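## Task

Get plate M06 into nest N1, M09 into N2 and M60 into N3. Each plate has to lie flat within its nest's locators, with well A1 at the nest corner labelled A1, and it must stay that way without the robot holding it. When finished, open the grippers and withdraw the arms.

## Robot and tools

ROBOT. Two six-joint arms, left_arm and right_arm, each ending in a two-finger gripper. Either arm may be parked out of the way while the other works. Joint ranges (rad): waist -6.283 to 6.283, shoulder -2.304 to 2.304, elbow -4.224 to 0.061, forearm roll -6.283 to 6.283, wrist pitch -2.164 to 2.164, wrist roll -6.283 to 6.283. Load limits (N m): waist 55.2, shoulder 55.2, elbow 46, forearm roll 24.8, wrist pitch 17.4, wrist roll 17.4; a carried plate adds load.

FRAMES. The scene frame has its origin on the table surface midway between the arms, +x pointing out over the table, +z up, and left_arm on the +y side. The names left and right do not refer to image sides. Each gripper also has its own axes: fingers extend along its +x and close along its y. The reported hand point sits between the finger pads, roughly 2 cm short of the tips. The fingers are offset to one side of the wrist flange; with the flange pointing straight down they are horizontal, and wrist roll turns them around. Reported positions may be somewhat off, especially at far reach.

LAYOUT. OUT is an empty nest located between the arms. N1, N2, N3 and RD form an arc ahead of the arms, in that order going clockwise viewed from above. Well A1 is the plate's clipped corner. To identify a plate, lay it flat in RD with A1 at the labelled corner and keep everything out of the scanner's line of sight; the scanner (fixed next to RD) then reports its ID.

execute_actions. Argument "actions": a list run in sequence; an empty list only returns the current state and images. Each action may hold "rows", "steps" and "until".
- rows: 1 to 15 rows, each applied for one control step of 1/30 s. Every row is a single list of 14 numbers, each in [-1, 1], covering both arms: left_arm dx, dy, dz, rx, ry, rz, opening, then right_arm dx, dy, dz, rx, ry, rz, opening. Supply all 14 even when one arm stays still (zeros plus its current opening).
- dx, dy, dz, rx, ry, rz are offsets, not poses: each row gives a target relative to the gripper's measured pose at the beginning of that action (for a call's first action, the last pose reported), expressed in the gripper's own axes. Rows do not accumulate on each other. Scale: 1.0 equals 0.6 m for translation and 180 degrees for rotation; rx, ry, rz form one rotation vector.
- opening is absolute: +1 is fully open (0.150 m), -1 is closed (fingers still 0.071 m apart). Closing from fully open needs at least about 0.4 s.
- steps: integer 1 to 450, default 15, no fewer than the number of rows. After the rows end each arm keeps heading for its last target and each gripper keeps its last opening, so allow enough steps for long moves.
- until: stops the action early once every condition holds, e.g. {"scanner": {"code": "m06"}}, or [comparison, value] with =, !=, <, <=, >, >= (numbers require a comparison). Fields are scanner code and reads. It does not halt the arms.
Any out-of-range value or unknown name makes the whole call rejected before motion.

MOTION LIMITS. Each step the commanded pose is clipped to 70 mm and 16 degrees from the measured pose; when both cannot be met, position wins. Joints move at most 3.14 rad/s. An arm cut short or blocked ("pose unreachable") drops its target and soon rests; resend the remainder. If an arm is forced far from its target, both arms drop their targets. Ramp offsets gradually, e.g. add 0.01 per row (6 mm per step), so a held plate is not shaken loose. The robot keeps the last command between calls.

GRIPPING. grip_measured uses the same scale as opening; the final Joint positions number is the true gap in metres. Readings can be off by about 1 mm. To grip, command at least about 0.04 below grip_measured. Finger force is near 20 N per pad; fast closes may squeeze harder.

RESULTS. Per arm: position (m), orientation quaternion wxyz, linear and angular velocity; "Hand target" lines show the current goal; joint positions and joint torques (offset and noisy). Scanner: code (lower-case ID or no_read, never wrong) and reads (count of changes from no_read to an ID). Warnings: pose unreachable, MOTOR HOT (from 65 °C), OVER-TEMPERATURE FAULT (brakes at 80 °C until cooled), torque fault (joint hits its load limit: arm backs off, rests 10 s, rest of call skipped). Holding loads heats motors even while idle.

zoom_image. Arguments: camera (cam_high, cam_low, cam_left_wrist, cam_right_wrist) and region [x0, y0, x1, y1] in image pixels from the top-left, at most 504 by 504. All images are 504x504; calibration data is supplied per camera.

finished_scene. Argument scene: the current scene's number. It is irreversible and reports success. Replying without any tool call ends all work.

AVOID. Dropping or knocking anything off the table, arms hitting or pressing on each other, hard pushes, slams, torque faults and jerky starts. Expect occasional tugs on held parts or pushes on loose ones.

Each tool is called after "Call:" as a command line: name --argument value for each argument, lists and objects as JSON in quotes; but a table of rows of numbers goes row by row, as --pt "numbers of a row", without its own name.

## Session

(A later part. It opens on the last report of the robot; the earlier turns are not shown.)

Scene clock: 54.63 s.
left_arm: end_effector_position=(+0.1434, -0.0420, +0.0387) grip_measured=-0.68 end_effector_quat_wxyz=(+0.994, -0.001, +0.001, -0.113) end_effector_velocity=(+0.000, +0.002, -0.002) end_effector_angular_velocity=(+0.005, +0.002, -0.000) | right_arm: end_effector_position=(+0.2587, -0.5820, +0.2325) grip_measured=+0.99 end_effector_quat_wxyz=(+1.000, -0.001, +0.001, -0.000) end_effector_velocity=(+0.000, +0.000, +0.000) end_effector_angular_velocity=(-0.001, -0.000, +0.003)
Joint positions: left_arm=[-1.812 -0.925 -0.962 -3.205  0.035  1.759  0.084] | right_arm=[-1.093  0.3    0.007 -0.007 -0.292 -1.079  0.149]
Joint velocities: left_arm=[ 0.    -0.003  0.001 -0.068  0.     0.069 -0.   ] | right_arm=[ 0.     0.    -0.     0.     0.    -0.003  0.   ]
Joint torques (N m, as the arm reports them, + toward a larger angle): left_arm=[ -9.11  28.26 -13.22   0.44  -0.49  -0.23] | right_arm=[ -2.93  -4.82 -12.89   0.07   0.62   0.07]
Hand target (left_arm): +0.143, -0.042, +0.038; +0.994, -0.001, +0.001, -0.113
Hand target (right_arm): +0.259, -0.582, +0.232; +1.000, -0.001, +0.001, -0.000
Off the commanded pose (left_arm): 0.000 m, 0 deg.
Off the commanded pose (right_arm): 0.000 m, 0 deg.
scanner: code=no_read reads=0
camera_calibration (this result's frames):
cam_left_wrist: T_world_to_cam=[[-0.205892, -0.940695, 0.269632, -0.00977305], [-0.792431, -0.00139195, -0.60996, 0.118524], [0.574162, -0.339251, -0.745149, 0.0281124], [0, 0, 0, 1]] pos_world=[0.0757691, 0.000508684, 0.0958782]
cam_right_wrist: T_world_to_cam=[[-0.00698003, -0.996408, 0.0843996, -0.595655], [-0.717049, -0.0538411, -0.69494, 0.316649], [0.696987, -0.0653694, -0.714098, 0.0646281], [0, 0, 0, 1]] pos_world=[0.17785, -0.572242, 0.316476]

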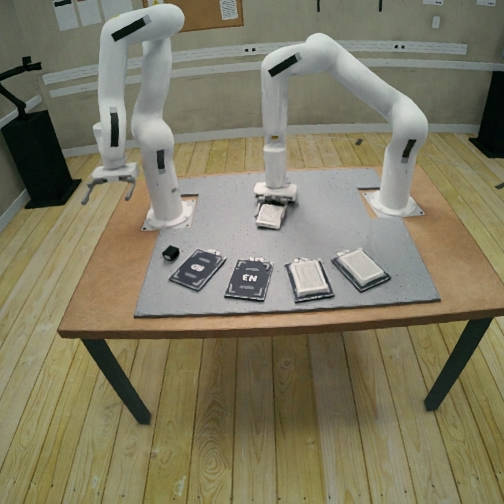

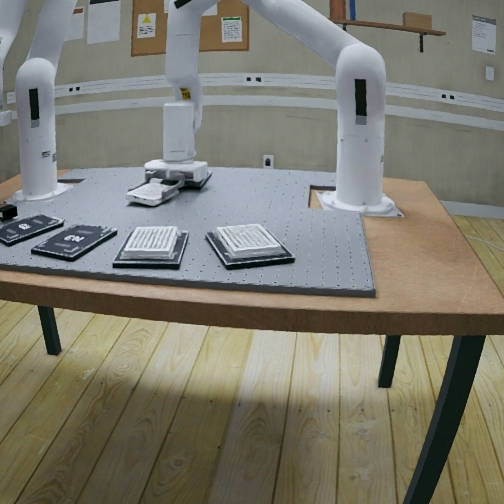

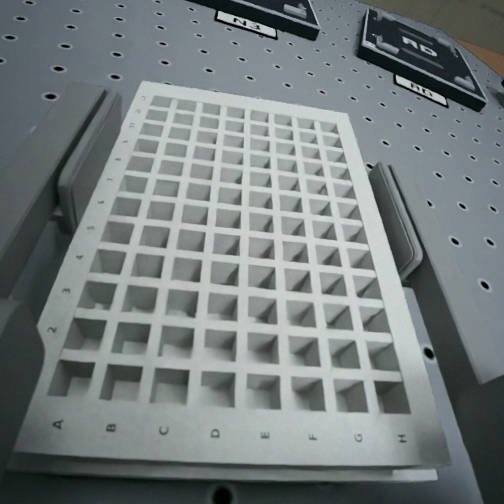

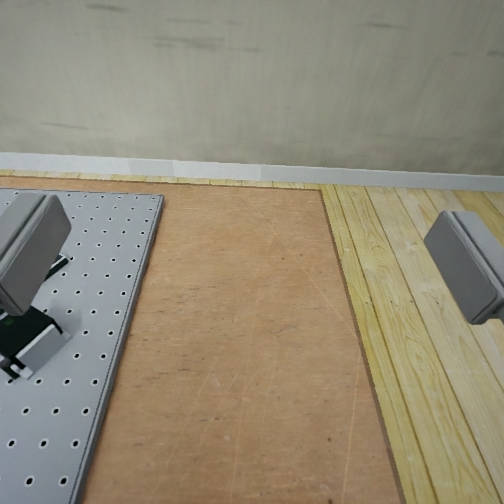

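Call:
execute_actions --actions '[{"rows":[[0,0,-0.005,0,0,0,-0.85,0,0,0,0,0,0,1],[0,0,-0.012,0,0,0,-0.85,0,0,0,0,0,0,1]],"steps":12},{"rows":[[0,0,0,0,0,0,0,0,0,0,0,0,0,1]],"steps":10},{"rows":[[0,0,0.2,0,0,0,0,0,0,0,0,0,0,1]],"steps":18},{"rows":[[0.303,0.518,0,0,0,0.2,0,0,0,0,0,0,0,1]],"steps":60}]'

Scene clock: 62.33 s.
left_arm: end_effector_position=(+0.3906, +0.2213, +0.1507) grip_measured=+0.00 end_effector_quat_wxyz=(+0.980, +0.000, +0.000, +0.200) end_effector_velocity=(+0.000, -0.000, +0.000) end_effector_angular_velocity=(-0.001, -0.000, -0.002) | right_arm: end_effector_position=(+0.2587, -0.5820, +0.2325) grip_measured=+0.99 end_effector_quat_wxyz=(+1.000, -0.001, +0.001, -0.000) end_effector_velocity=(+0.000, -0.000, +0.000) end_effector_angular_velocity=(-0.002, -0.001, +0.001)
Joint positions: left_arm=[-1.112 -0.506 -0.573 -3.144  0.068  1.77   0.11 ] | right_arm=[-1.093  0.3    0.007 -0.007 -0.292 -1.079  0.149]
Joint velocities: left_arm=[ 0.     0.    -0.    -0.003 -0.     0.005  0.   ] | right_arm=[-0.    -0.    -0.     0.     0.002 -0.001 -0.   ]
Joint torques (N m, as the arm reports them, + toward a larger angle): left_arm=[-11.09  22.61 -13.12  -0.93  -0.36  -0.44] | right_arm=[ -3.08  -5.28 -12.99   0.1    0.62   0.1 ]
Hand target (left_arm): +0.391, +0.221, +0.151; +0.980, +0.000, +0.000, +0.200
Hand target (right_arm): +0.259, -0.582, +0.232; +1.000, -0.001, +0.001, -0.000
Off the commanded pose (left_arm): 0.001 m, 0 deg.
Off the commanded pose (right_arm): 0.000 m, 0 deg.
scanner: code=no_read reads=0
camera_calibration (this result's frames):
cam_left_wrist: T_world_to_cam=[[0.386163, -0.882935, 0.26703, 0.0149888], [-0.639999, -0.464927, -0.611755, 0.426382], [0.664289, 0.0653382, -0.744615, -0.0659029], [0, 0, 0, 1]] pos_world=[0.310875, 0.215777, 0.207767]
cam_right_wrist: T_world_to_cam=[[-0.00698047, -0.996408, 0.0843996, -0.595655], [-0.717049, -0.0538407, -0.69494, 0.316649], [0.696987, -0.0653697, -0.714098, 0.064628], [0, 0, 0, 1]] pos_world=[0.17785, -0.572242, 0.316476]

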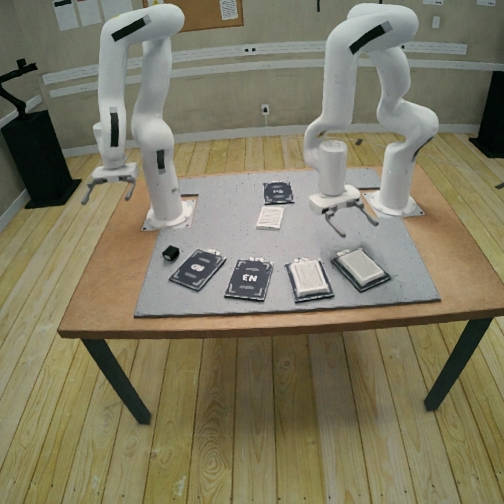

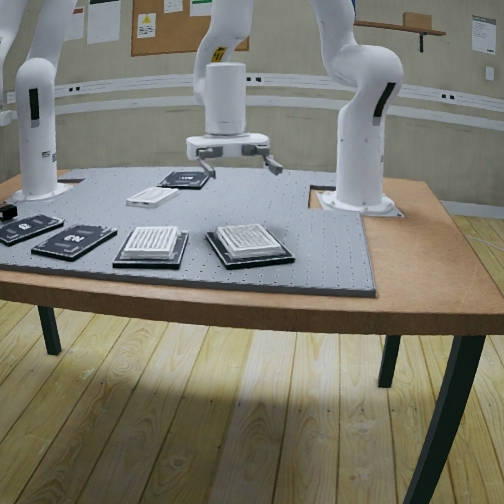

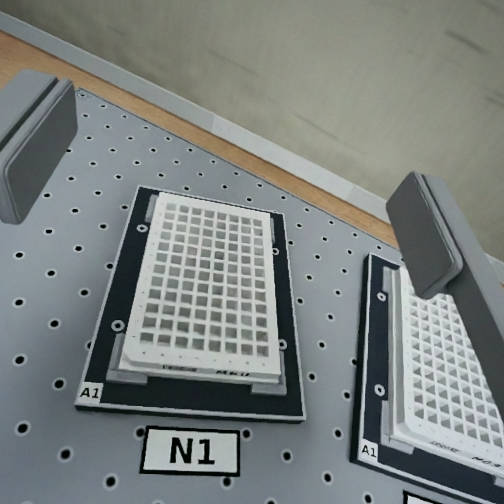

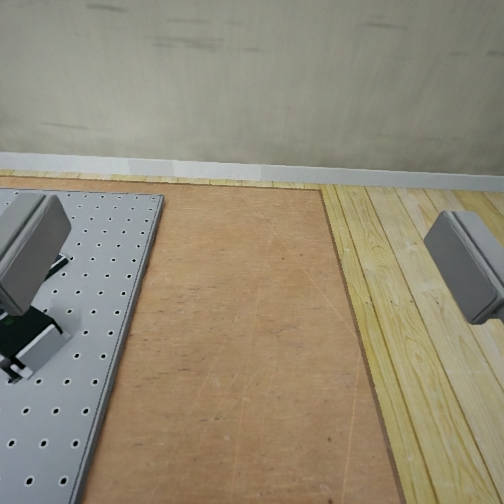

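Call:
execute_actions --actions '[{"rows":[[0.093,-0.01,-0.1,0,0,0.008,0,0,0,0,0,0,0,1]],"steps":20},{"rows":[[0,0,-0.082,0,0,0,0,0,0,0,0,0,0,1]],"steps":20},{"rows":[[0,0,0,0,0,0,-0.45,0,0,0,0,0,0,1]],"steps":10}]'

Scene clock: 67.90 s.
left_arm: end_effector_position=(+0.4442, +0.2376, +0.0417) grip_measured=-0.45 end_effector_quat_wxyz=(+0.977, -0.000, +0.000, +0.212) end_effector_velocity=(+0.000, -0.000, +0.000) end_effector_angular_velocity=(-0.001, -0.001, +0.000) | right_arm: end_effector_position=(+0.2587, -0.5820, +0.2325) grip_measured=+0.99 end_effector_quat_wxyz=(+1.000, -0.001, +0.001, -0.000) end_effector_velocity=(-0.000, +0.000, -0.000) end_effector_angular_velocity=(+0.001, +0.000, +0.000)
Joint positions: left_arm=[-0.976 -0.848 -0.73  -3.132 -0.118  1.869  0.093] | right_arm=[-1.093  0.3    0.007 -0.007 -0.292 -1.079  0.149]
Joint velocities: left_arm=[-0.     0.001  0.    -0.    -0.     0.    -0.   ] | right_arm=[ 0.     0.     0.001  0.001 -0.    -0.     0.   ]
Joint torques (N m, as the arm reports them, + toward a larger angle): left_arm=[-9.61 29.53 -9.26 -0.53 -0.34 -0.46] | right_arm=[ -2.96  -4.95 -12.93   0.14   0.63   0.11]
Hand target (left_arm): +0.444, +0.238, +0.042; +0.977, -0.000, +0.000, +0.212
Hand target (right_arm): +0.259, -0.582, +0.232; +1.000, -0.001, +0.001, -0.000
Off the commanded pose (left_arm): 0.000 m, 0 deg.
Off the commanded pose (right_arm): 0.000 m, 0 deg.
scanner: code=no_read reads=0
camera_calibration (this result's frames):
cam_left_wrist: T_world_to_cam=[[0.408181, -0.872738, 0.267798, 0.0255481], [-0.628452, -0.481406, -0.610979, 0.400395], [0.662145, 0.0810919, -0.744976, -0.18645], [0, 0, 0, 1]] pos_world=[0.364658, 0.230169, 0.0988901]
cam_right_wrist: T_world_to_cam=[[-0.00698044, -0.996408, 0.0843996, -0.595655], [-0.717049, -0.0538407, -0.69494, 0.316649], [0.696987, -0.0653696, -0.714098, 0.064628], [0, 0, 0, 1]] pos_world=[0.17785, -0.572242, 0.316476]

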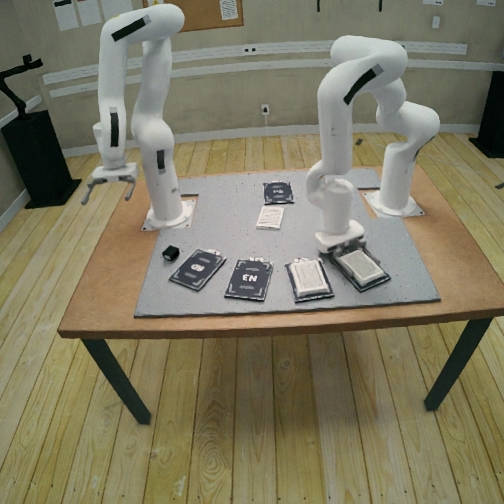

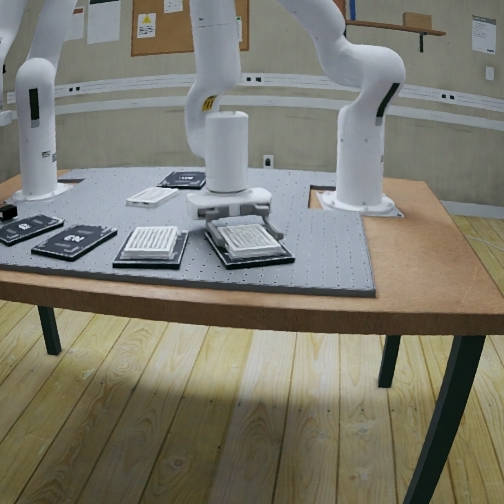

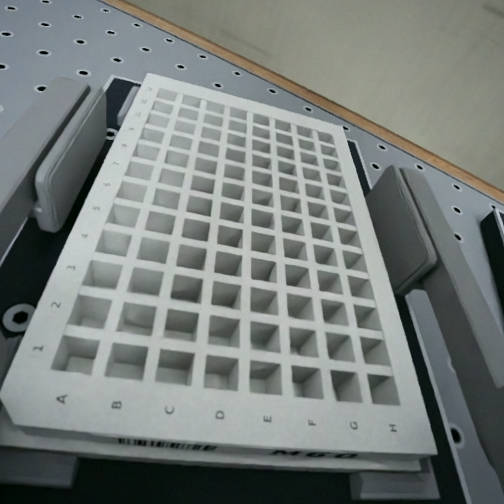

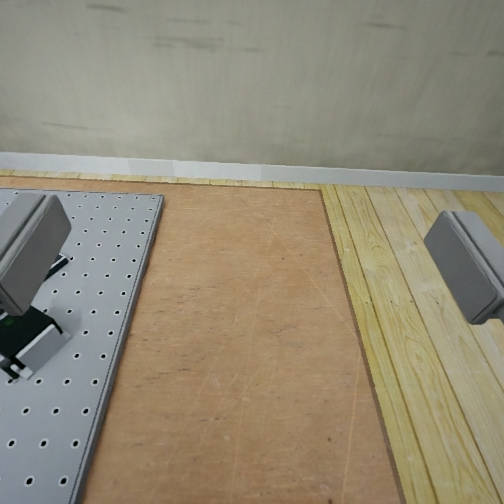

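Call:
execute_actions --actions '[{"rows":[[0.003,0.001,-0.004,0,0,-0.007,-0.45,0,0,0,0,0,0,1]],"steps":12},{"rows":[[0,0,0,0,0,0,-0.55,0,0,0,0,0,0,1],[0,0,0,0,0,0,-0.6,0,0,0,0,0,0,1],[0,0,0,0,0,0,-0.65,0,0,0,0,0,0,1],[0,0,0,0,0,0,-0.7,0,0,0,0,0,0,1],[0,0,0,0,0,0,-0.75,0,0,0,0,0,0,1],[0,0,0,0,0,0,-0.85,0,0,0,0,0,0,1]],"steps":15}]'

Scene clock: 71.50 s.
left_arm: end_effector_position=(+0.4456, +0.2388, +0.0394) grip_measured=-0.67 end_effector_quat_wxyz=(+0.980, -0.000, +0.000, +0.201) end_effector_velocity=(+0.000, -0.000, +0.000) end_effector_angular_velocity=(-0.000, -0.000, -0.001) | right_arm: end_effector_position=(+0.2587, -0.5820, +0.2325) grip_measured=+0.99 end_effector_quat_wxyz=(+1.000, -0.001, +0.001, -0.000) end_effector_velocity=(-0.000, +0.000, -0.000) end_effector_angular_velocity=(+0.000, +0.000, +0.000)
Joint positions: left_arm=[-0.968 -0.852 -0.725 -3.132 -0.128  1.899  0.084] | right_arm=[-1.093  0.3    0.007 -0.007 -0.292 -1.079  0.149]
Joint velocities: left_arm=[ 0.     0.    -0.     0.    -0.     0.001  0.   ] | right_arm=[ 0. -0.  0. -0. -0. -0. -0.]
Joint torques (N m, as the arm reports them, + toward a larger angle): left_arm=[-10.53  26.61  -9.65   0.02  -0.36  -0.41] | right_arm=[ -2.84  -4.91 -13.16   0.2    0.63   0.08]
Hand target (left_arm): +0.446, +0.239, +0.039; +0.980, -0.000, +0.001, +0.201
Hand target (right_arm): +0.259, -0.582, +0.232; +1.000, -0.001, +0.001, -0.000
Off the commanded pose (left_arm): 0.000 m, 0 deg.
Off the commanded pose (right_arm): 0.000 m, 0 deg.
scanner: code=no_read reads=0
camera_calibration (this result's frames):
cam_left_wrist: T_world_to_cam=[[0.388907, -0.881451, 0.267946, 0.0373585], [-0.638851, -0.467581, -0.610931, 0.401752], [0.663793, 0.0664172, -0.744962, -0.186473], [0, 0, 0, 1]] pos_world=[0.36591, 0.233166, 0.0965175]
cam_right_wrist: T_world_to_cam=[[-0.00698017, -0.996408, 0.0843996, -0.595655], [-0.717049, -0.0538409, -0.69494, 0.316649], [0.696987, -0.0653694, -0.714098, 0.0646281], [0, 0, 0, 1]] pos_world=[0.17785, -0.572242, 0.316476]

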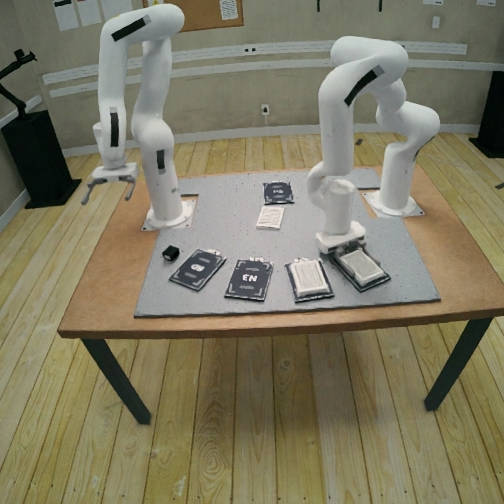

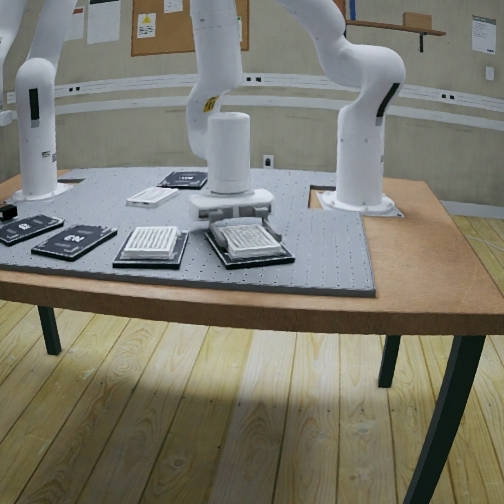

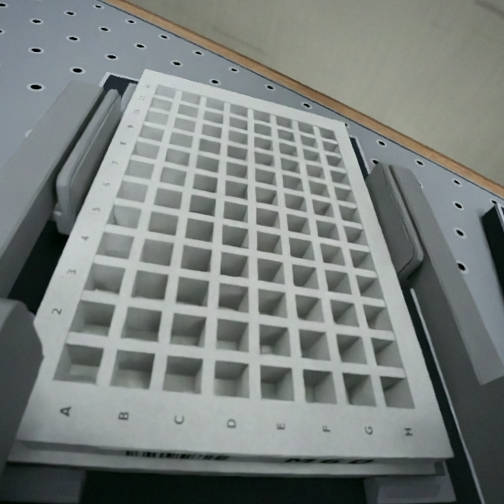

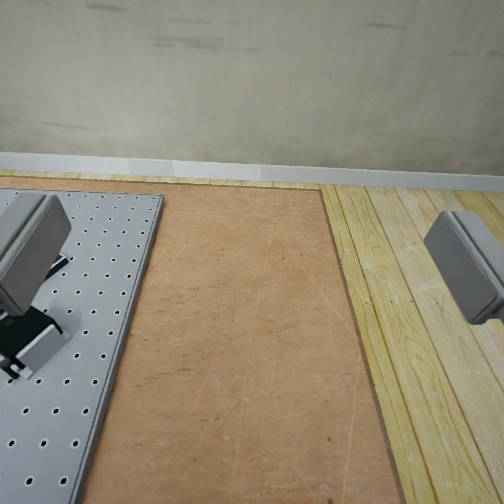

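Call:
execute_actions --actions '[{"rows":[[0,0,0.01,0,0,0,-0.85,0,0,0,0,0,0,1],[0,0,0.02,0,0,0,-0.85,0,0,0,0,0,0,1],[0,0,0.03,0,0,0,-0.85,0,0,0,0,0,0,1],[0,0,0.045,0,0,0,-0.85,0,0,0,0,0,0,1],[0,0,0.06,0,0,0,-0.85,0,0,0,0,0,0,1],[0,0,0.075,0,0,0,-0.85,0,0,0,0,0,0,1],[0,0,0.09,0,0,0,-0.85,0,0,0,0,0,0,1],[-0.01,-0.02,0.1,0,0,-0.01,-0.85,0,0,0,0,0,0,1],[-0.02,-0.05,0.1,0,0,-0.02,-0.85,0,0,0,0,0,0,1],[-0.035,-0.09,0.1,0,0,-0.035,-0.85,0,0,0,0,0,0,1],[-0.05,-0.14,0.1,0,0,-0.05,-0.85,0,0,0,0,0,0,1],[-0.07,-0.19,0.1,0,0,-0.07,-0.85,0,0,0,0,0,0,1],[-0.09,-0.25,0.1,0,0,-0.09,-0.85,0,0,0,0,0,0,1],[-0.12,-0.33,0.1,0,0,-0.12,-0.85,0,0,0,0,0,0,1],[-0.204,-0.556,0.1,0,0,-0.201,-0.85,0,0,0,0,0,0,1]],"steps":55},{"rows":[[0,0,-0.02,0,0,0,-0.85,0,0,0,0,0,0,1],[0,0,-0.04,0,0,0,-0.85,0,0,0,0,0,0,1],[0,0,-0.075,-0.006,0,0,-0.85,0,0,0,0,0,0,1]],"steps":18}]'

Call:
zoom_image --camera "cam_high" --region '[210,230,300,310]'

Scene clock: 78.60 s.
left_arm: end_effector_position=(+0.4651, -0.1161, +0.0549) grip_measured=-0.67 end_effector_quat_wxyz=(+0.994, -0.010, +0.001, -0.113) end_effector_velocity=(-0.001, +0.001, -0.002) end_effector_angular_velocity=(+0.002, +0.001, -0.001) | right_arm: end_effector_position=(+0.2587, -0.5820, +0.2325) grip_measured=+0.99 end_effector_quat_wxyz=(+1.000, -0.001, +0.001, -0.000) end_effector_velocity=(+0.000, -0.001, +0.000) end_effector_angular_velocity=(-0.000, -0.000, -0.002)
Joint positions: left_arm=[-1.246 -1.058 -1.364 -3.186  0.291  2.305  0.084] | right_arm=[-1.093  0.3    0.007 -0.007 -0.292 -1.079  0.149]
Joint velocities: left_arm=[-0.    -0.002  0.001 -0.001 -0.     0.002  0.   ] | right_arm=[-0.001  0.    -0.001 -0.    -0.     0.002 -0.   ]
Joint torques (N m, as the arm reports them, + toward a larger angle): left_arm=[ -8.8   36.31 -17.35  -0.56  -0.49  -0.46] | right_arm=[ -2.59  -4.62 -13.18   0.     0.68   0.06]
Hand target (left_arm): +0.465, -0.116, +0.055; +0.994, -0.010, +0.001, -0.113
Hand target (right_arm): +0.259, -0.582, +0.232; +1.000, -0.001, +0.001, -0.000
Off the commanded pose (left_arm): 0.000 m, 0 deg.
Off the commanded pose (right_arm): 0.000 m, 0 deg.
scanner: code=no_read reads=0
camera_calibration (this result's frames):
cam_left_wrist: T_world_to_cam=[[-0.205439, -0.935734, 0.286699, -0.018179], [-0.793793, -0.01203, -0.608069, 0.382531], [0.57244, -0.352501, -0.740308, -0.170675], [0, 0, 0, 1]] pos_world=[0.397617, -0.0725719, 0.111466]
cam_right_wrist: T_world_to_cam=[[-0.00698043, -0.996408, 0.0843996, -0.595655], [-0.71705, -0.0538407, -0.69494, 0.316649], [0.696987, -0.0653696, -0.714098, 0.064628], [0, 0, 0, 1]] pos_world=[0.17785, -0.572242, 0.316476]

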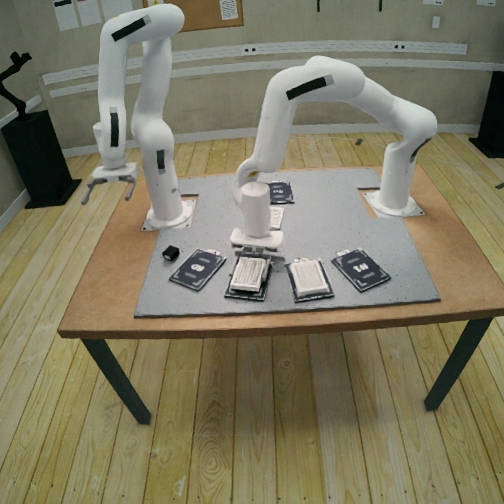

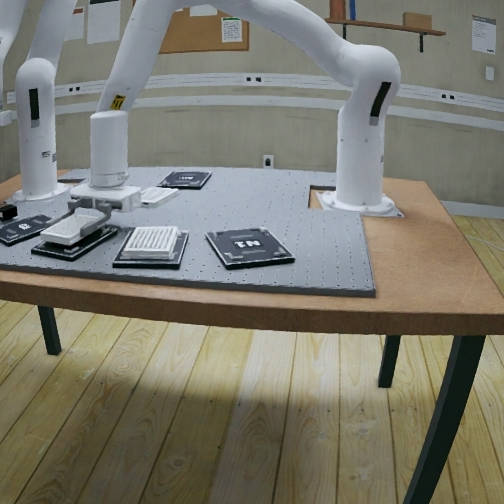

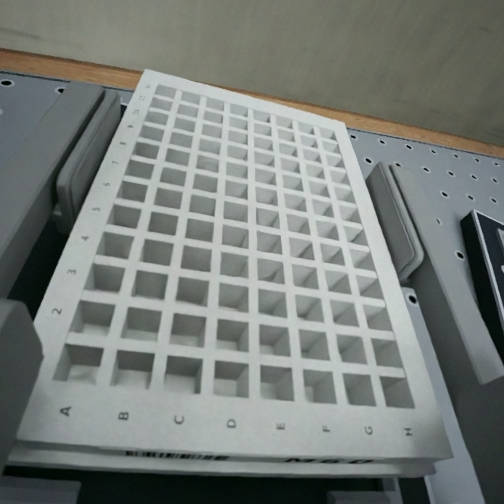

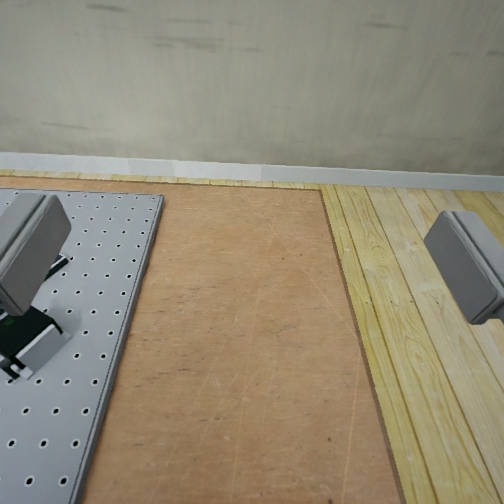

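Region (210, 230, 300, 310) of cam_high's 504x504 image, scaled by 5.600, with more detail than that image has.

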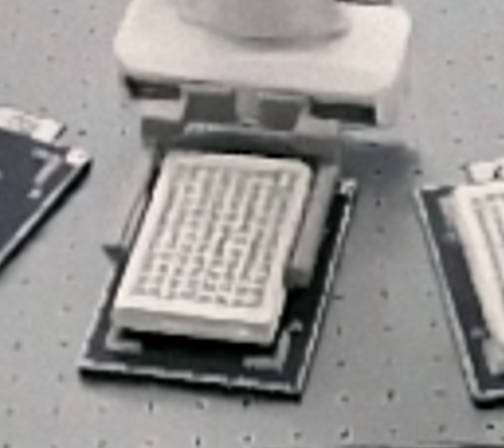

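Call:
execute_actions --actions '[{"rows":[[0,0,-0.005,0,0,0,-0.85,0,0,0,0,0,0,1],[0,0,-0.01,0,0,0,-0.85,0,0,0,0,0,0,1],[0,0,-0.015,0,0,0,-0.85,0,0,0,0,0,0,1],[0,0,-0.02,0,0,0,-0.85,0,0,0,0,0,0,1]],"steps":15}]'

Call:
zoom_image --camera "cam_high" --region '[210,230,300,310]'

Scene clock: 81.10 s.
left_arm: end_effector_position=(+0.4650, -0.1163, +0.0430) grip_measured=-0.67 end_effector_quat_wxyz=(+0.994, -0.010, +0.001, -0.113) end_effector_velocity=(+0.000, -0.000, +0.000) end_effector_angular_velocity=(-0.001, -0.001, +0.001) | right_arm: end_effector_position=(+0.2587, -0.5820, +0.2325) grip_measured=+0.99 end_effector_quat_wxyz=(+1.000, -0.001, +0.001, -0.000) end_effector_velocity=(+0.000, -0.001, +0.000) end_effector_angular_velocity=(-0.001, -0.001, +0.000)
Joint positions: left_arm=[-1.246 -1.083 -1.377 -3.188  0.279  2.307  0.084] | right_arm=[-1.093  0.3    0.007 -0.007 -0.292 -1.079  0.149]
Joint velocities: left_arm=[ 0.    -0.    -0.001  0.    -0.001 -0.001  0.   ] | right_arm=[ 0.    -0.    -0.002  0.    -0.    -0.     0.   ]
Joint torques (N m, as the arm reports them, + toward a larger angle): left_arm=[-10.35  38.62 -17.74  -0.27  -0.67  -0.32] | right_arm=[ -2.96  -5.24 -13.16   0.11   0.58   0.04]
Hand target (left_arm): +0.465, -0.116, +0.043; +0.994, -0.010, +0.001, -0.113
Hand target (right_arm): +0.259, -0.582, +0.232; +1.000, -0.001, +0.001, -0.000
Off the commanded pose (left_arm): 0.000 m, 0 deg.
Off the commanded pose (right_arm): 0.000 m, 0 deg.
scanner: code=no_read reads=0
camera_calibration (this result's frames):
cam_left_wrist: T_world_to_cam=[[-0.205305, -0.935765, 0.286694, -0.0150496], [-0.793825, -0.0121194, -0.608025, 0.375229], [0.572443, -0.352415, -0.740346, -0.179519], [0, 0, 0, 1]] pos_world=[0.397541, -0.0728006, 0.0995571]
cam_right_wrist: T_world_to_cam=[[-0.00698055, -0.996408, 0.0843994, -0.595655], [-0.71705, -0.0538405, -0.69494, 0.316649], [0.696987, -0.0653696, -0.714098, 0.0646281], [0, 0, 0, 1]] pos_world=[0.17785, -0.572242, 0.316476]

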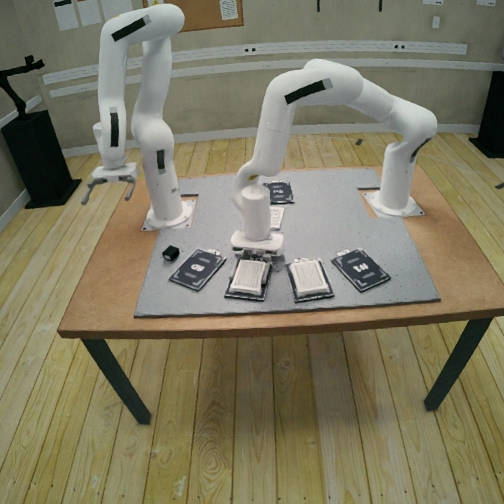

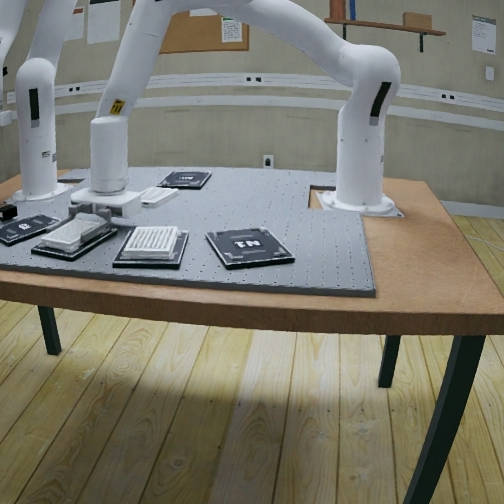

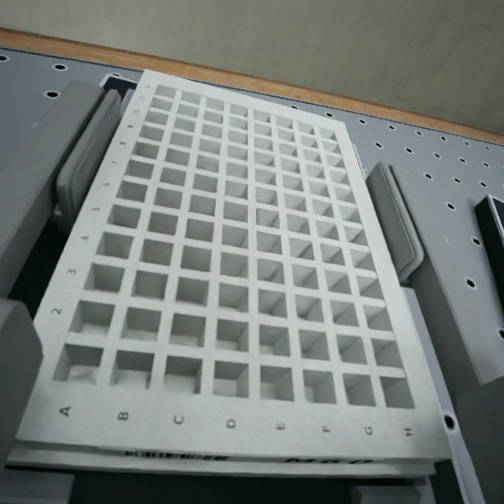

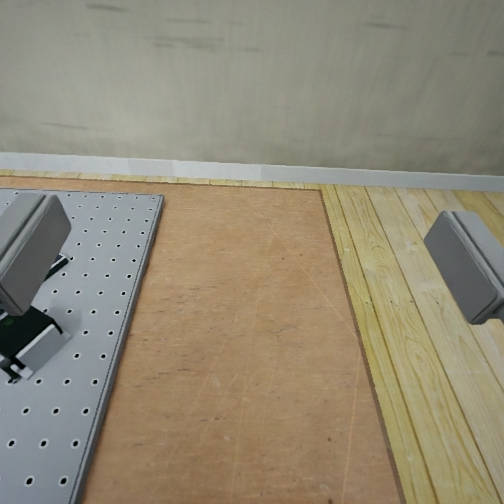

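Region (210, 230, 300, 310) of cam_high's 504x504 image, scaled by 5.600, with more detail than that image has.

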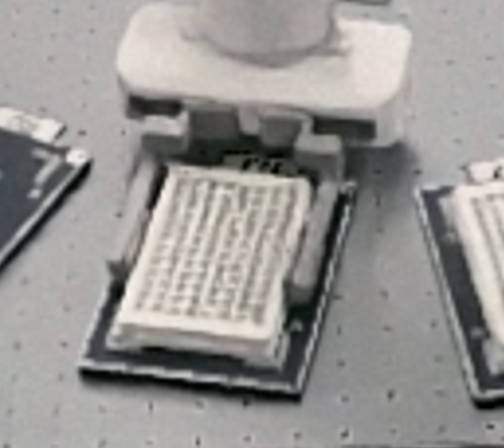

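Call:
execute_actions --actions '[{"rows":[[0,0.0015,0,0,0,0,-0.85,0,0,0,0,0,0,1],[0,0.0015,-0.003,0,0,0,-0.85,0,0,0,0,0,0,1]],"steps":12},{"rows":[[0,0,0,0,0,0,-0.3,0,0,0,0,0,0,1]],"steps":10},{"rows":[[0,0,0.1,0,0,0,0,0,0,0,0,0,0,1]],"steps":15},{"rows":[[-0.12,0,0.08,0.006,0,0,0,0,0,0,0,0,0,1]],"steps":25}]'

Call:
zoom_image --camera "cam_left_wrist" --region '[70,160,330,420]'

Scene clock: 86.37 s.
left_arm: end_effector_position=(+0.3955, -0.0973, +0.1485) grip_measured=+0.00 end_effector_quat_wxyz=(+0.994, -0.000, +0.000, -0.113) end_effector_velocity=(-0.000, -0.001, +0.001) end_effector_angular_velocity=(-0.002, -0.001, -0.003) | right_arm: end_effector_position=(+0.2587, -0.5820, +0.2325) grip_measured=+0.99 end_effector_quat_wxyz=(+1.000, -0.001, +0.001, -0.000) end_effector_velocity=(-0.000, +0.000, -0.000) end_effector_angular_velocity=(+0.001, +0.001, -0.001)
Joint positions: left_arm=[-1.344 -0.8   -1.154 -3.144  0.354  2.167  0.11 ] | right_arm=[-1.093  0.3    0.007 -0.007 -0.292 -1.079  0.149]
Joint velocities: left_arm=[-0.001  0.002  0.     0.001 -0.     0.001 -0.   ] | right_arm=[-0.    -0.     0.    -0.    -0.001  0.001  0.   ]
Joint torques (N m, as the arm reports them, + toward a larger angle): left_arm=[ -9.48  32.5  -18.07  -0.87  -0.41  -0.39] | right_arm=[ -2.38  -4.66 -13.09  -0.01   0.64   0.06]
Hand target (left_arm): +0.395, -0.097, +0.149; +0.994, -0.000, +0.000, -0.113
Hand target (right_arm): +0.259, -0.582, +0.232; +1.000, -0.001, +0.001, -0.000
Off the commanded pose (left_arm): 0.000 m, 0 deg.
Off the commanded pose (right_arm): 0.000 m, 0 deg.
scanner: code=no_read reads=0
camera_calibration (this result's frames):
cam_left_wrist: T_world_to_cam=[[-0.20644, -0.94099, 0.268181, -0.0390327], [-0.791484, -0.000547486, -0.611189, 0.385111], [0.575269, -0.338435, -0.744666, -0.0539904], [0, 0, 0, 1]] pos_world=[0.327811, -0.0547907, 0.205639]
cam_right_wrist: T_world_to_cam=[[-0.00698059, -0.996408, 0.0843992, -0.595655], [-0.71705, -0.0538403, -0.69494, 0.316649], [0.696987, -0.0653695, -0.714098, 0.0646282], [0, 0, 0, 1]] pos_world=[0.17785, -0.572242, 0.316475]

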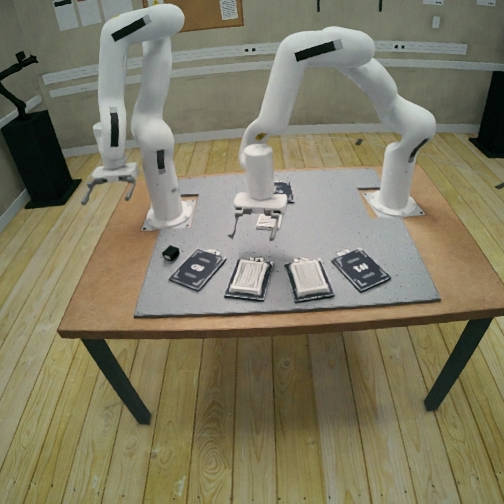

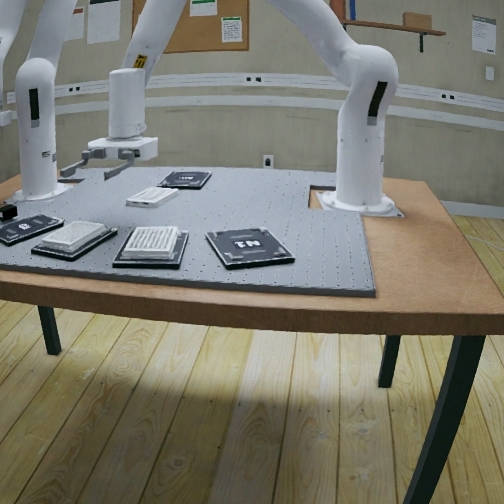

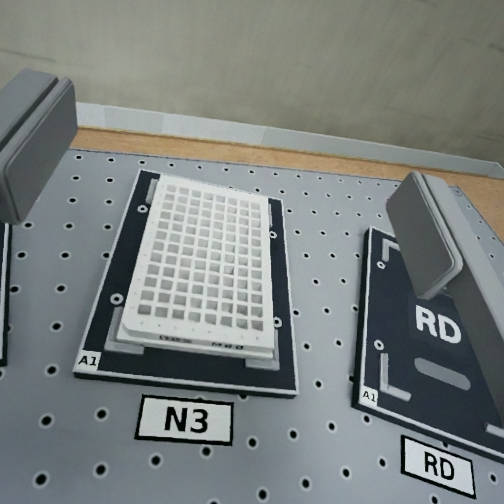

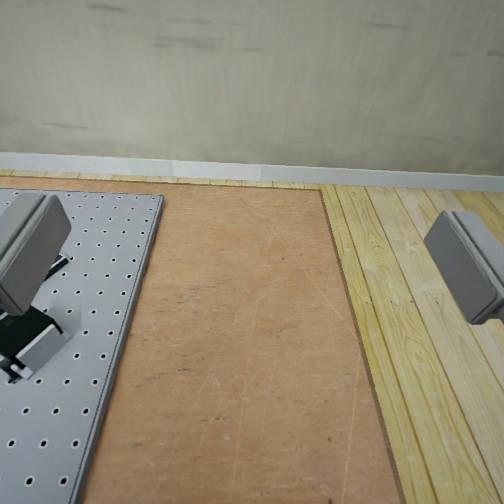

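Region (70, 160, 330, 420) of cam_left_wrist's 504x504 image, scaled by 1.938, with more detail than that image has.

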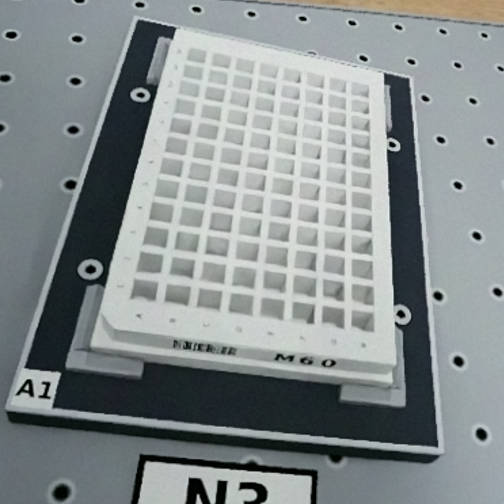

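Call:
execute_actions --actions '[{"rows":[[-0.43,-0.005,-0.1,0,0,0,0,0,0,0,0,0,0,1]],"steps":35},{"rows":[[0,0,-0.097,0,0,0,0,0,0,0,0,0,0,1]],"steps":25},{"rows":[[0,0,0,0,0,0,-0.4,0,0,0,0,0,0,1],[0,0,0,0,0,0,-0.5,0,0,0,0,0,0,1],[0,0,0,0,0,0,-0.55,0,0,0,0,0,0,1],[0,0,0,0,0,0,-0.6,0,0,0,0,0,0,1],[0,0,0,0,0,0,-0.65,0,0,0,0,0,0,1],[0,0,0,0,0,0,-0.7,0,0,0,0,0,0,1],[0,0,0,0,0,0,-0.85,0,0,0,0,0,0,1]],"steps":20}]'

Scene clock: 91.33 s.
left_arm: end_effector_position=(+0.1426, -0.0430, +0.0306) grip_measured=-0.73 end_effector_quat_wxyz=(+0.994, -0.001, +0.001, -0.113) end_effector_velocity=(-0.000, -0.000, +0.000) end_effector_angular_velocity=(-0.000, +0.000, -0.001) | right_arm: end_effector_position=(+0.2587, -0.5820, +0.2325) grip_measured=+0.99 end_effector_quat_wxyz=(+1.000, -0.001, +0.001, -0.000) end_effector_velocity=(+0.000, -0.001, +0.000) end_effector_angular_velocity=(-0.002, -0.001, -0.001)
Joint positions: left_arm=[-1.813 -0.946 -0.974 -3.205  0.027  1.758  0.082] | right_arm=[-1.093  0.3    0.007 -0.007 -0.292 -1.079  0.149]
Joint velocities: left_arm=[-0.     0.001  0.     0.001  0.     0.     0.   ] | right_arm=[-0.    -0.    -0.     0.     0.003  0.001  0.   ]
Joint torques (N m, as the arm reports them, + toward a larger angle): left_arm=[-11.51  30.43 -11.54  -0.2   -0.42  -0.44] | right_arm=[ -2.64  -5.34 -13.28   0.14   0.61   0.01]
Hand target (left_arm): +0.143, -0.043, +0.031; +0.994, -0.001, +0.001, -0.113
Hand target (right_arm): +0.259, -0.582, +0.232; +1.000, -0.001, +0.001, -0.000
Off the commanded pose (left_arm): 0.000 m, 0 deg.
Off the commanded pose (right_arm): 0.000 m, 0 deg.
scanner: code=no_read reads=0
camera_calibration (this result's frames):
cam_left_wrist: T_world_to_cam=[[-0.2061, -0.940848, 0.268939, -0.00862306], [-0.792075, -0.000977766, -0.610423, 0.113004], [0.574578, -0.338828, -0.74502, 0.02214], [0, 0, 0, 1]] pos_world=[0.0750089, -0.000500839, 0.0877939]
cam_right_wrist: T_world_to_cam=[[-0.00698018, -0.996408, 0.0843992, -0.595655], [-0.71705, -0.0538406, -0.694939, 0.316649], [0.696987, -0.0653692, -0.714098, 0.0646284], [0, 0, 0, 1]] pos_world=[0.17785, -0.572242, 0.316475]

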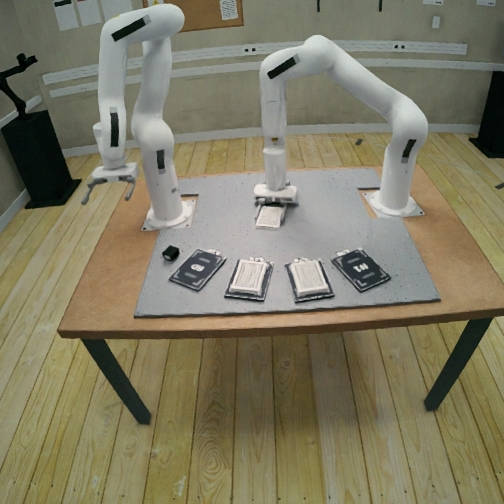

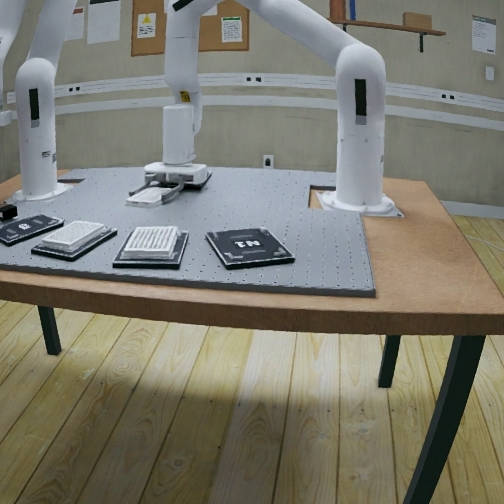

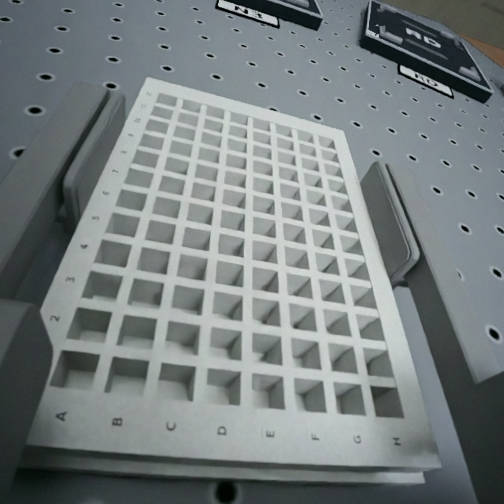

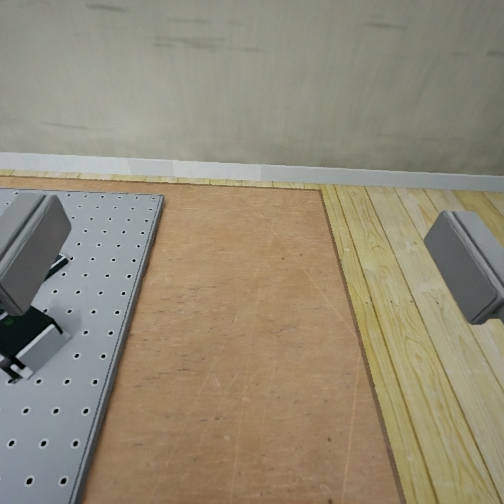

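Call:
execute_actions --actions '[{"rows":[[0,0,0.01,0,0,0,-0.9,0,0,0,0,0,0,1],[0,0,0.02,0,0,0,-0.9,0,0,0,0,0,0,1],[0,0,0.035,0,0,0,-0.9,0,0,0,0,0,0,1],[0,0,0.05,0,0,0,-0.9,0,0,0,0,0,0,1],[0.01,0.015,0.07,0,0,0.005,-0.9,0,0,0,0,0,0,1],[0.02,0.03,0.09,0,0,0.01,-0.9,0,0,0,0,0,0,1],[0.04,0.06,0.1,0,0,0.02,-0.9,0,0,0,0,0,0,1],[0.06,0.09,0.1,0,0,0.03,-0.9,0,0,0,0,0,0,1],[0.09,0.13,0.1,0,0,0.045,-0.9,0,0,0,0,0,0,1],[0.12,0.18,0.1,0,0,0.06,-0.9,0,0,0,0,0,0,1],[0.16,0.23,0.1,0,0,0.08,-0.9,0,0,0,0,0,0,1],[0.2,0.29,0.1,0,0,0.1,-0.9,0,0,0,0,0,0,1],[0.39,0.574,0.1,0,0,0.201,-0.9,0,0,0,0,0,0,1]],"steps":60},{"rows":[[0,0,-0.02,0,0,0,-0.9,0,0,0,0,0,0,1],[0,0,-0.04,0,0,0,-0.9,0,0,0,0,0,0,1],[0,0,-0.068,0,0,0,-0.9,0,0,0,0,0,0,1]],"steps":18}]'

Call:
zoom_image --camera "cam_high" --region '[310,225,400,305]'

Scene clock: 97.17 s.
left_arm: end_effector_position=(+0.4483, +0.2409, +0.0498) grip_measured=-0.73 end_effector_quat_wxyz=(+0.980, -0.001, +0.000, +0.201) end_effector_velocity=(-0.000, +0.000, -0.001) end_effector_angular_velocity=(+0.001, +0.001, +0.000) | right_arm: end_effector_position=(+0.2587, -0.5820, +0.2325) grip_measured=+0.99 end_effector_quat_wxyz=(+1.000, -0.001, +0.001, -0.000) end_effector_velocity=(+0.000, -0.001, +0.001) end_effector_angular_velocity=(-0.002, -0.001, -0.001)
Joint positions: left_arm=[-0.96  -0.823 -0.713 -3.133 -0.111  1.908  0.082] | right_arm=[-1.093  0.3    0.007 -0.007 -0.292 -1.079  0.149]
Joint velocities: left_arm=[-0.    -0.002 -0.001 -0.004  0.     0.004  0.   ] | right_arm=[-0.     0.001 -0.002 -0.    -0.001  0.001  0.   ]
Joint torques (N m, as the arm reports them, + toward a larger angle): left_arm=[-10.43  24.99  -9.64  -0.54  -0.6   -0.55] | right_arm=[ -2.41  -4.57 -13.15   0.12   0.65   0.08]
Hand target (left_arm): +0.448, +0.241, +0.050; +0.980, -0.000, +0.000, +0.201
Hand target (right_arm): +0.259, -0.582, +0.232; +1.000, -0.001, +0.001, -0.000
Off the commanded pose (left_arm): 0.000 m, 0 deg.
Off the commanded pose (right_arm): 0.000 m, 0 deg.
scanner: code=no_read reads=0
camera_calibration (this result's frames):
cam_left_wrist: T_world_to_cam=[[0.388896, -0.881305, 0.268443, 0.0353243], [-0.638385, -0.467871, -0.611197, 0.410664], [0.664247, 0.066322, -0.744565, -0.180844], [0, 0, 0, 1]] pos_world=[0.36855, 0.235263, 0.106864]
cam_right_wrist: T_world_to_cam=[[-0.00698028, -0.996408, 0.0843993, -0.595655], [-0.71705, -0.0538406, -0.69494, 0.316649], [0.696987, -0.0653694, -0.714098, 0.0646283], [0, 0, 0, 1]] pos_world=[0.17785, -0.572242, 0.316476]

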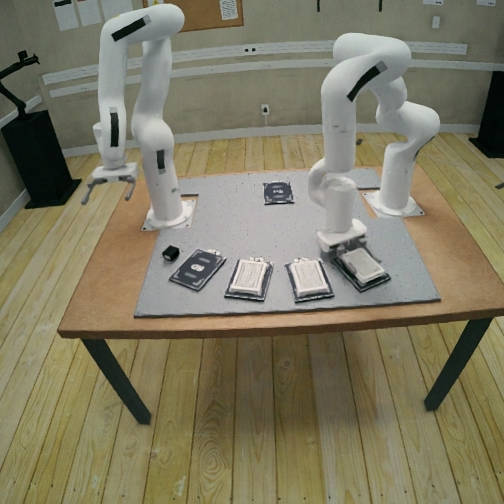

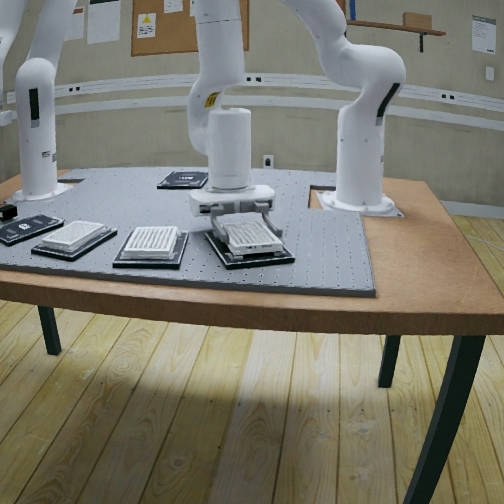

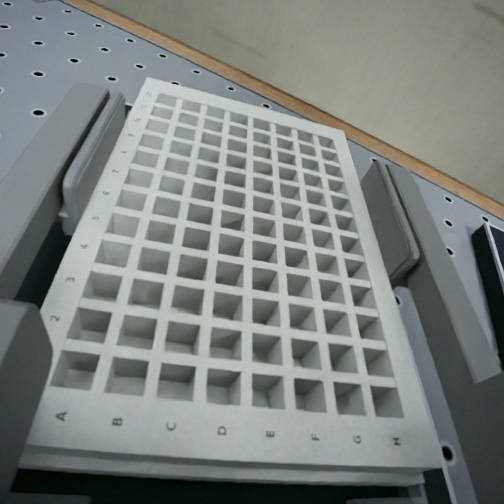

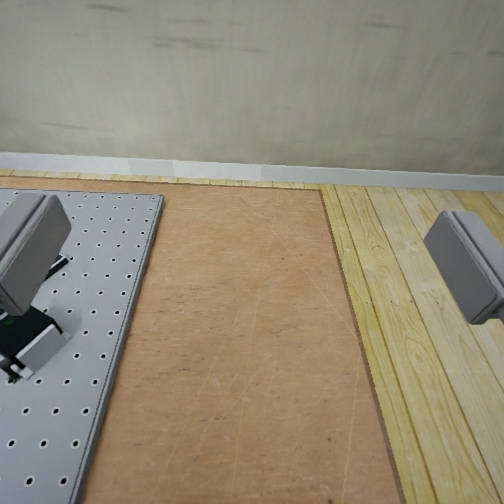

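Region (310, 225, 400, 305) of cam_high's 504x504 image, scaled by 5.600, with more detail than that image has.

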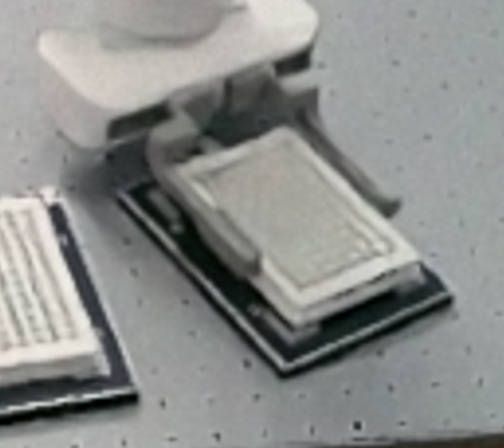

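Call:
execute_actions --actions '[{"rows":[[-0.004,-0.0015,0,0,0,0,-0.9,0,0,0,0,0,0,1]],"steps":8},{"rows":[[0,0,-0.004,0,0,0,-0.9,0,0,0,0,0,0,1],[0,0,-0.008,0,0,0,-0.9,0,0,0,0,0,0,1],[0,0,-0.012,0,0,0,-0.9,0,0,0,0,0,0,1]],"steps":14}]'

Call:
zoom_image --camera "cam_low" --region '[190,200,310,280]'

Scene clock: 99.77 s.
left_arm: end_effector_position=(+0.4467, +0.2389, +0.0430) grip_measured=-0.73 end_effector_quat_wxyz=(+0.979, -0.001, -0.000, +0.202) end_effector_velocity=(-0.000, +0.000, -0.002) end_effector_angular_velocity=(+0.002, +0.002, -0.004) | right_arm: end_effector_position=(+0.2587, -0.5820, +0.2325) grip_measured=+0.99 end_effector_quat_wxyz=(+1.000, -0.001, +0.001, -0.000) end_effector_velocity=(+0.000, -0.001, +0.001) end_effector_angular_velocity=(-0.002, -0.001, -0.000)
Joint positions: left_arm=[-0.967 -0.843 -0.722 -3.134 -0.123  1.902  0.082] | right_arm=[-1.093  0.3    0.007 -0.007 -0.292 -1.079  0.149]
Joint velocities: left_arm=[ 0.001 -0.004 -0.001  0.001 -0.     0.003  0.   ] | right_arm=[-0.     0.    -0.001  0.001  0.001 -0.    -0.   ]
Joint torques (N m, as the arm reports them, + toward a larger angle): left_arm=[-8.95 16.27 -7.89  1.98  0.48  0.9 ] | right_arm=[ -3.01  -4.63 -12.98   0.01   0.64   0.08]
Hand target (left_arm): +0.446, +0.239, +0.043; +0.980, -0.001, +0.000, +0.201
Hand target (right_arm): +0.259, -0.582, +0.232; +1.000, -0.001, +0.001, -0.000
Off the commanded pose (left_arm): 0.001 m, 0 deg.
Off the commanded pose (right_arm): 0.000 m, 0 deg.
scanner: code=no_read reads=0
camera_calibration (this result's frames):
cam_left_wrist: T_world_to_cam=[[0.389442, -0.880613, 0.269919, 0.0355159], [-0.637255, -0.469207, -0.611352, 0.404425], [0.665012, 0.0660785, -0.743904, -0.184977], [0, 0, 0, 1]] pos_world=[0.366903, 0.233258, 0.100054]
cam_right_wrist: T_world_to_cam=[[-0.00698012, -0.996408, 0.0843993, -0.595655], [-0.71705, -0.0538407, -0.69494, 0.316649], [0.696987, -0.0653693, -0.714098, 0.0646283], [0, 0, 0, 1]] pos_world=[0.17785, -0.572242, 0.316476]

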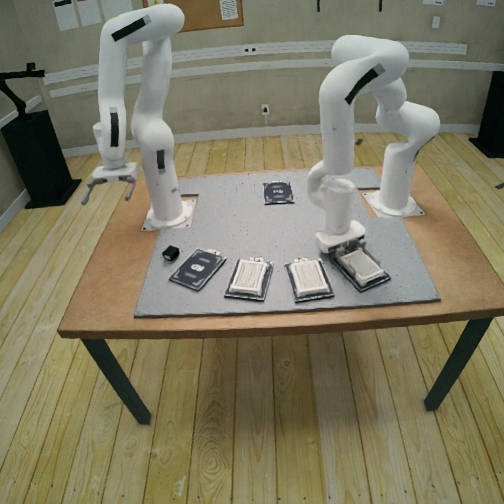

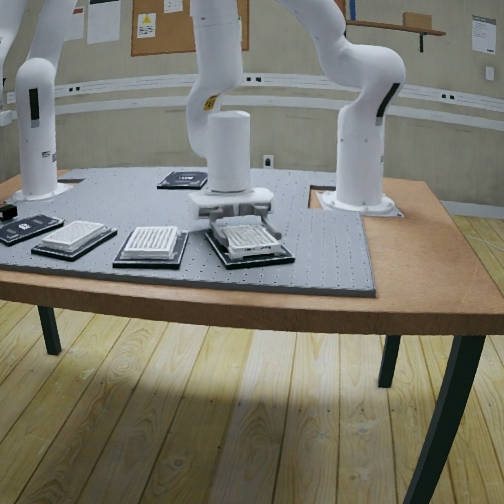

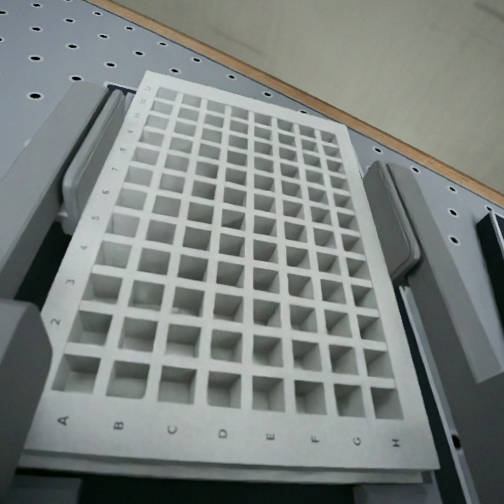

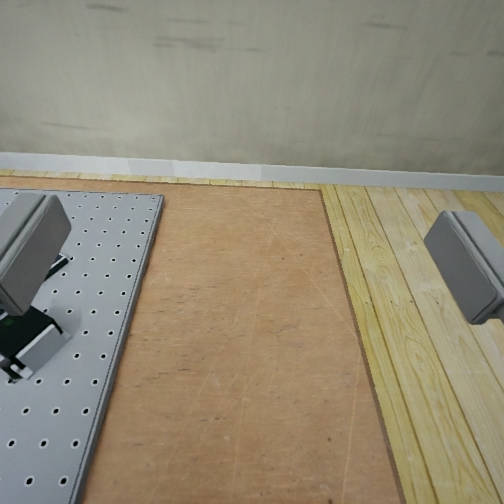

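Region (190, 200, 310, 280) of cam_low's 504x504 image, scaled by 4.200, with more detail than that image has.

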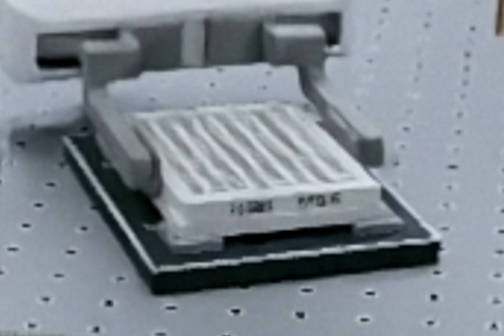

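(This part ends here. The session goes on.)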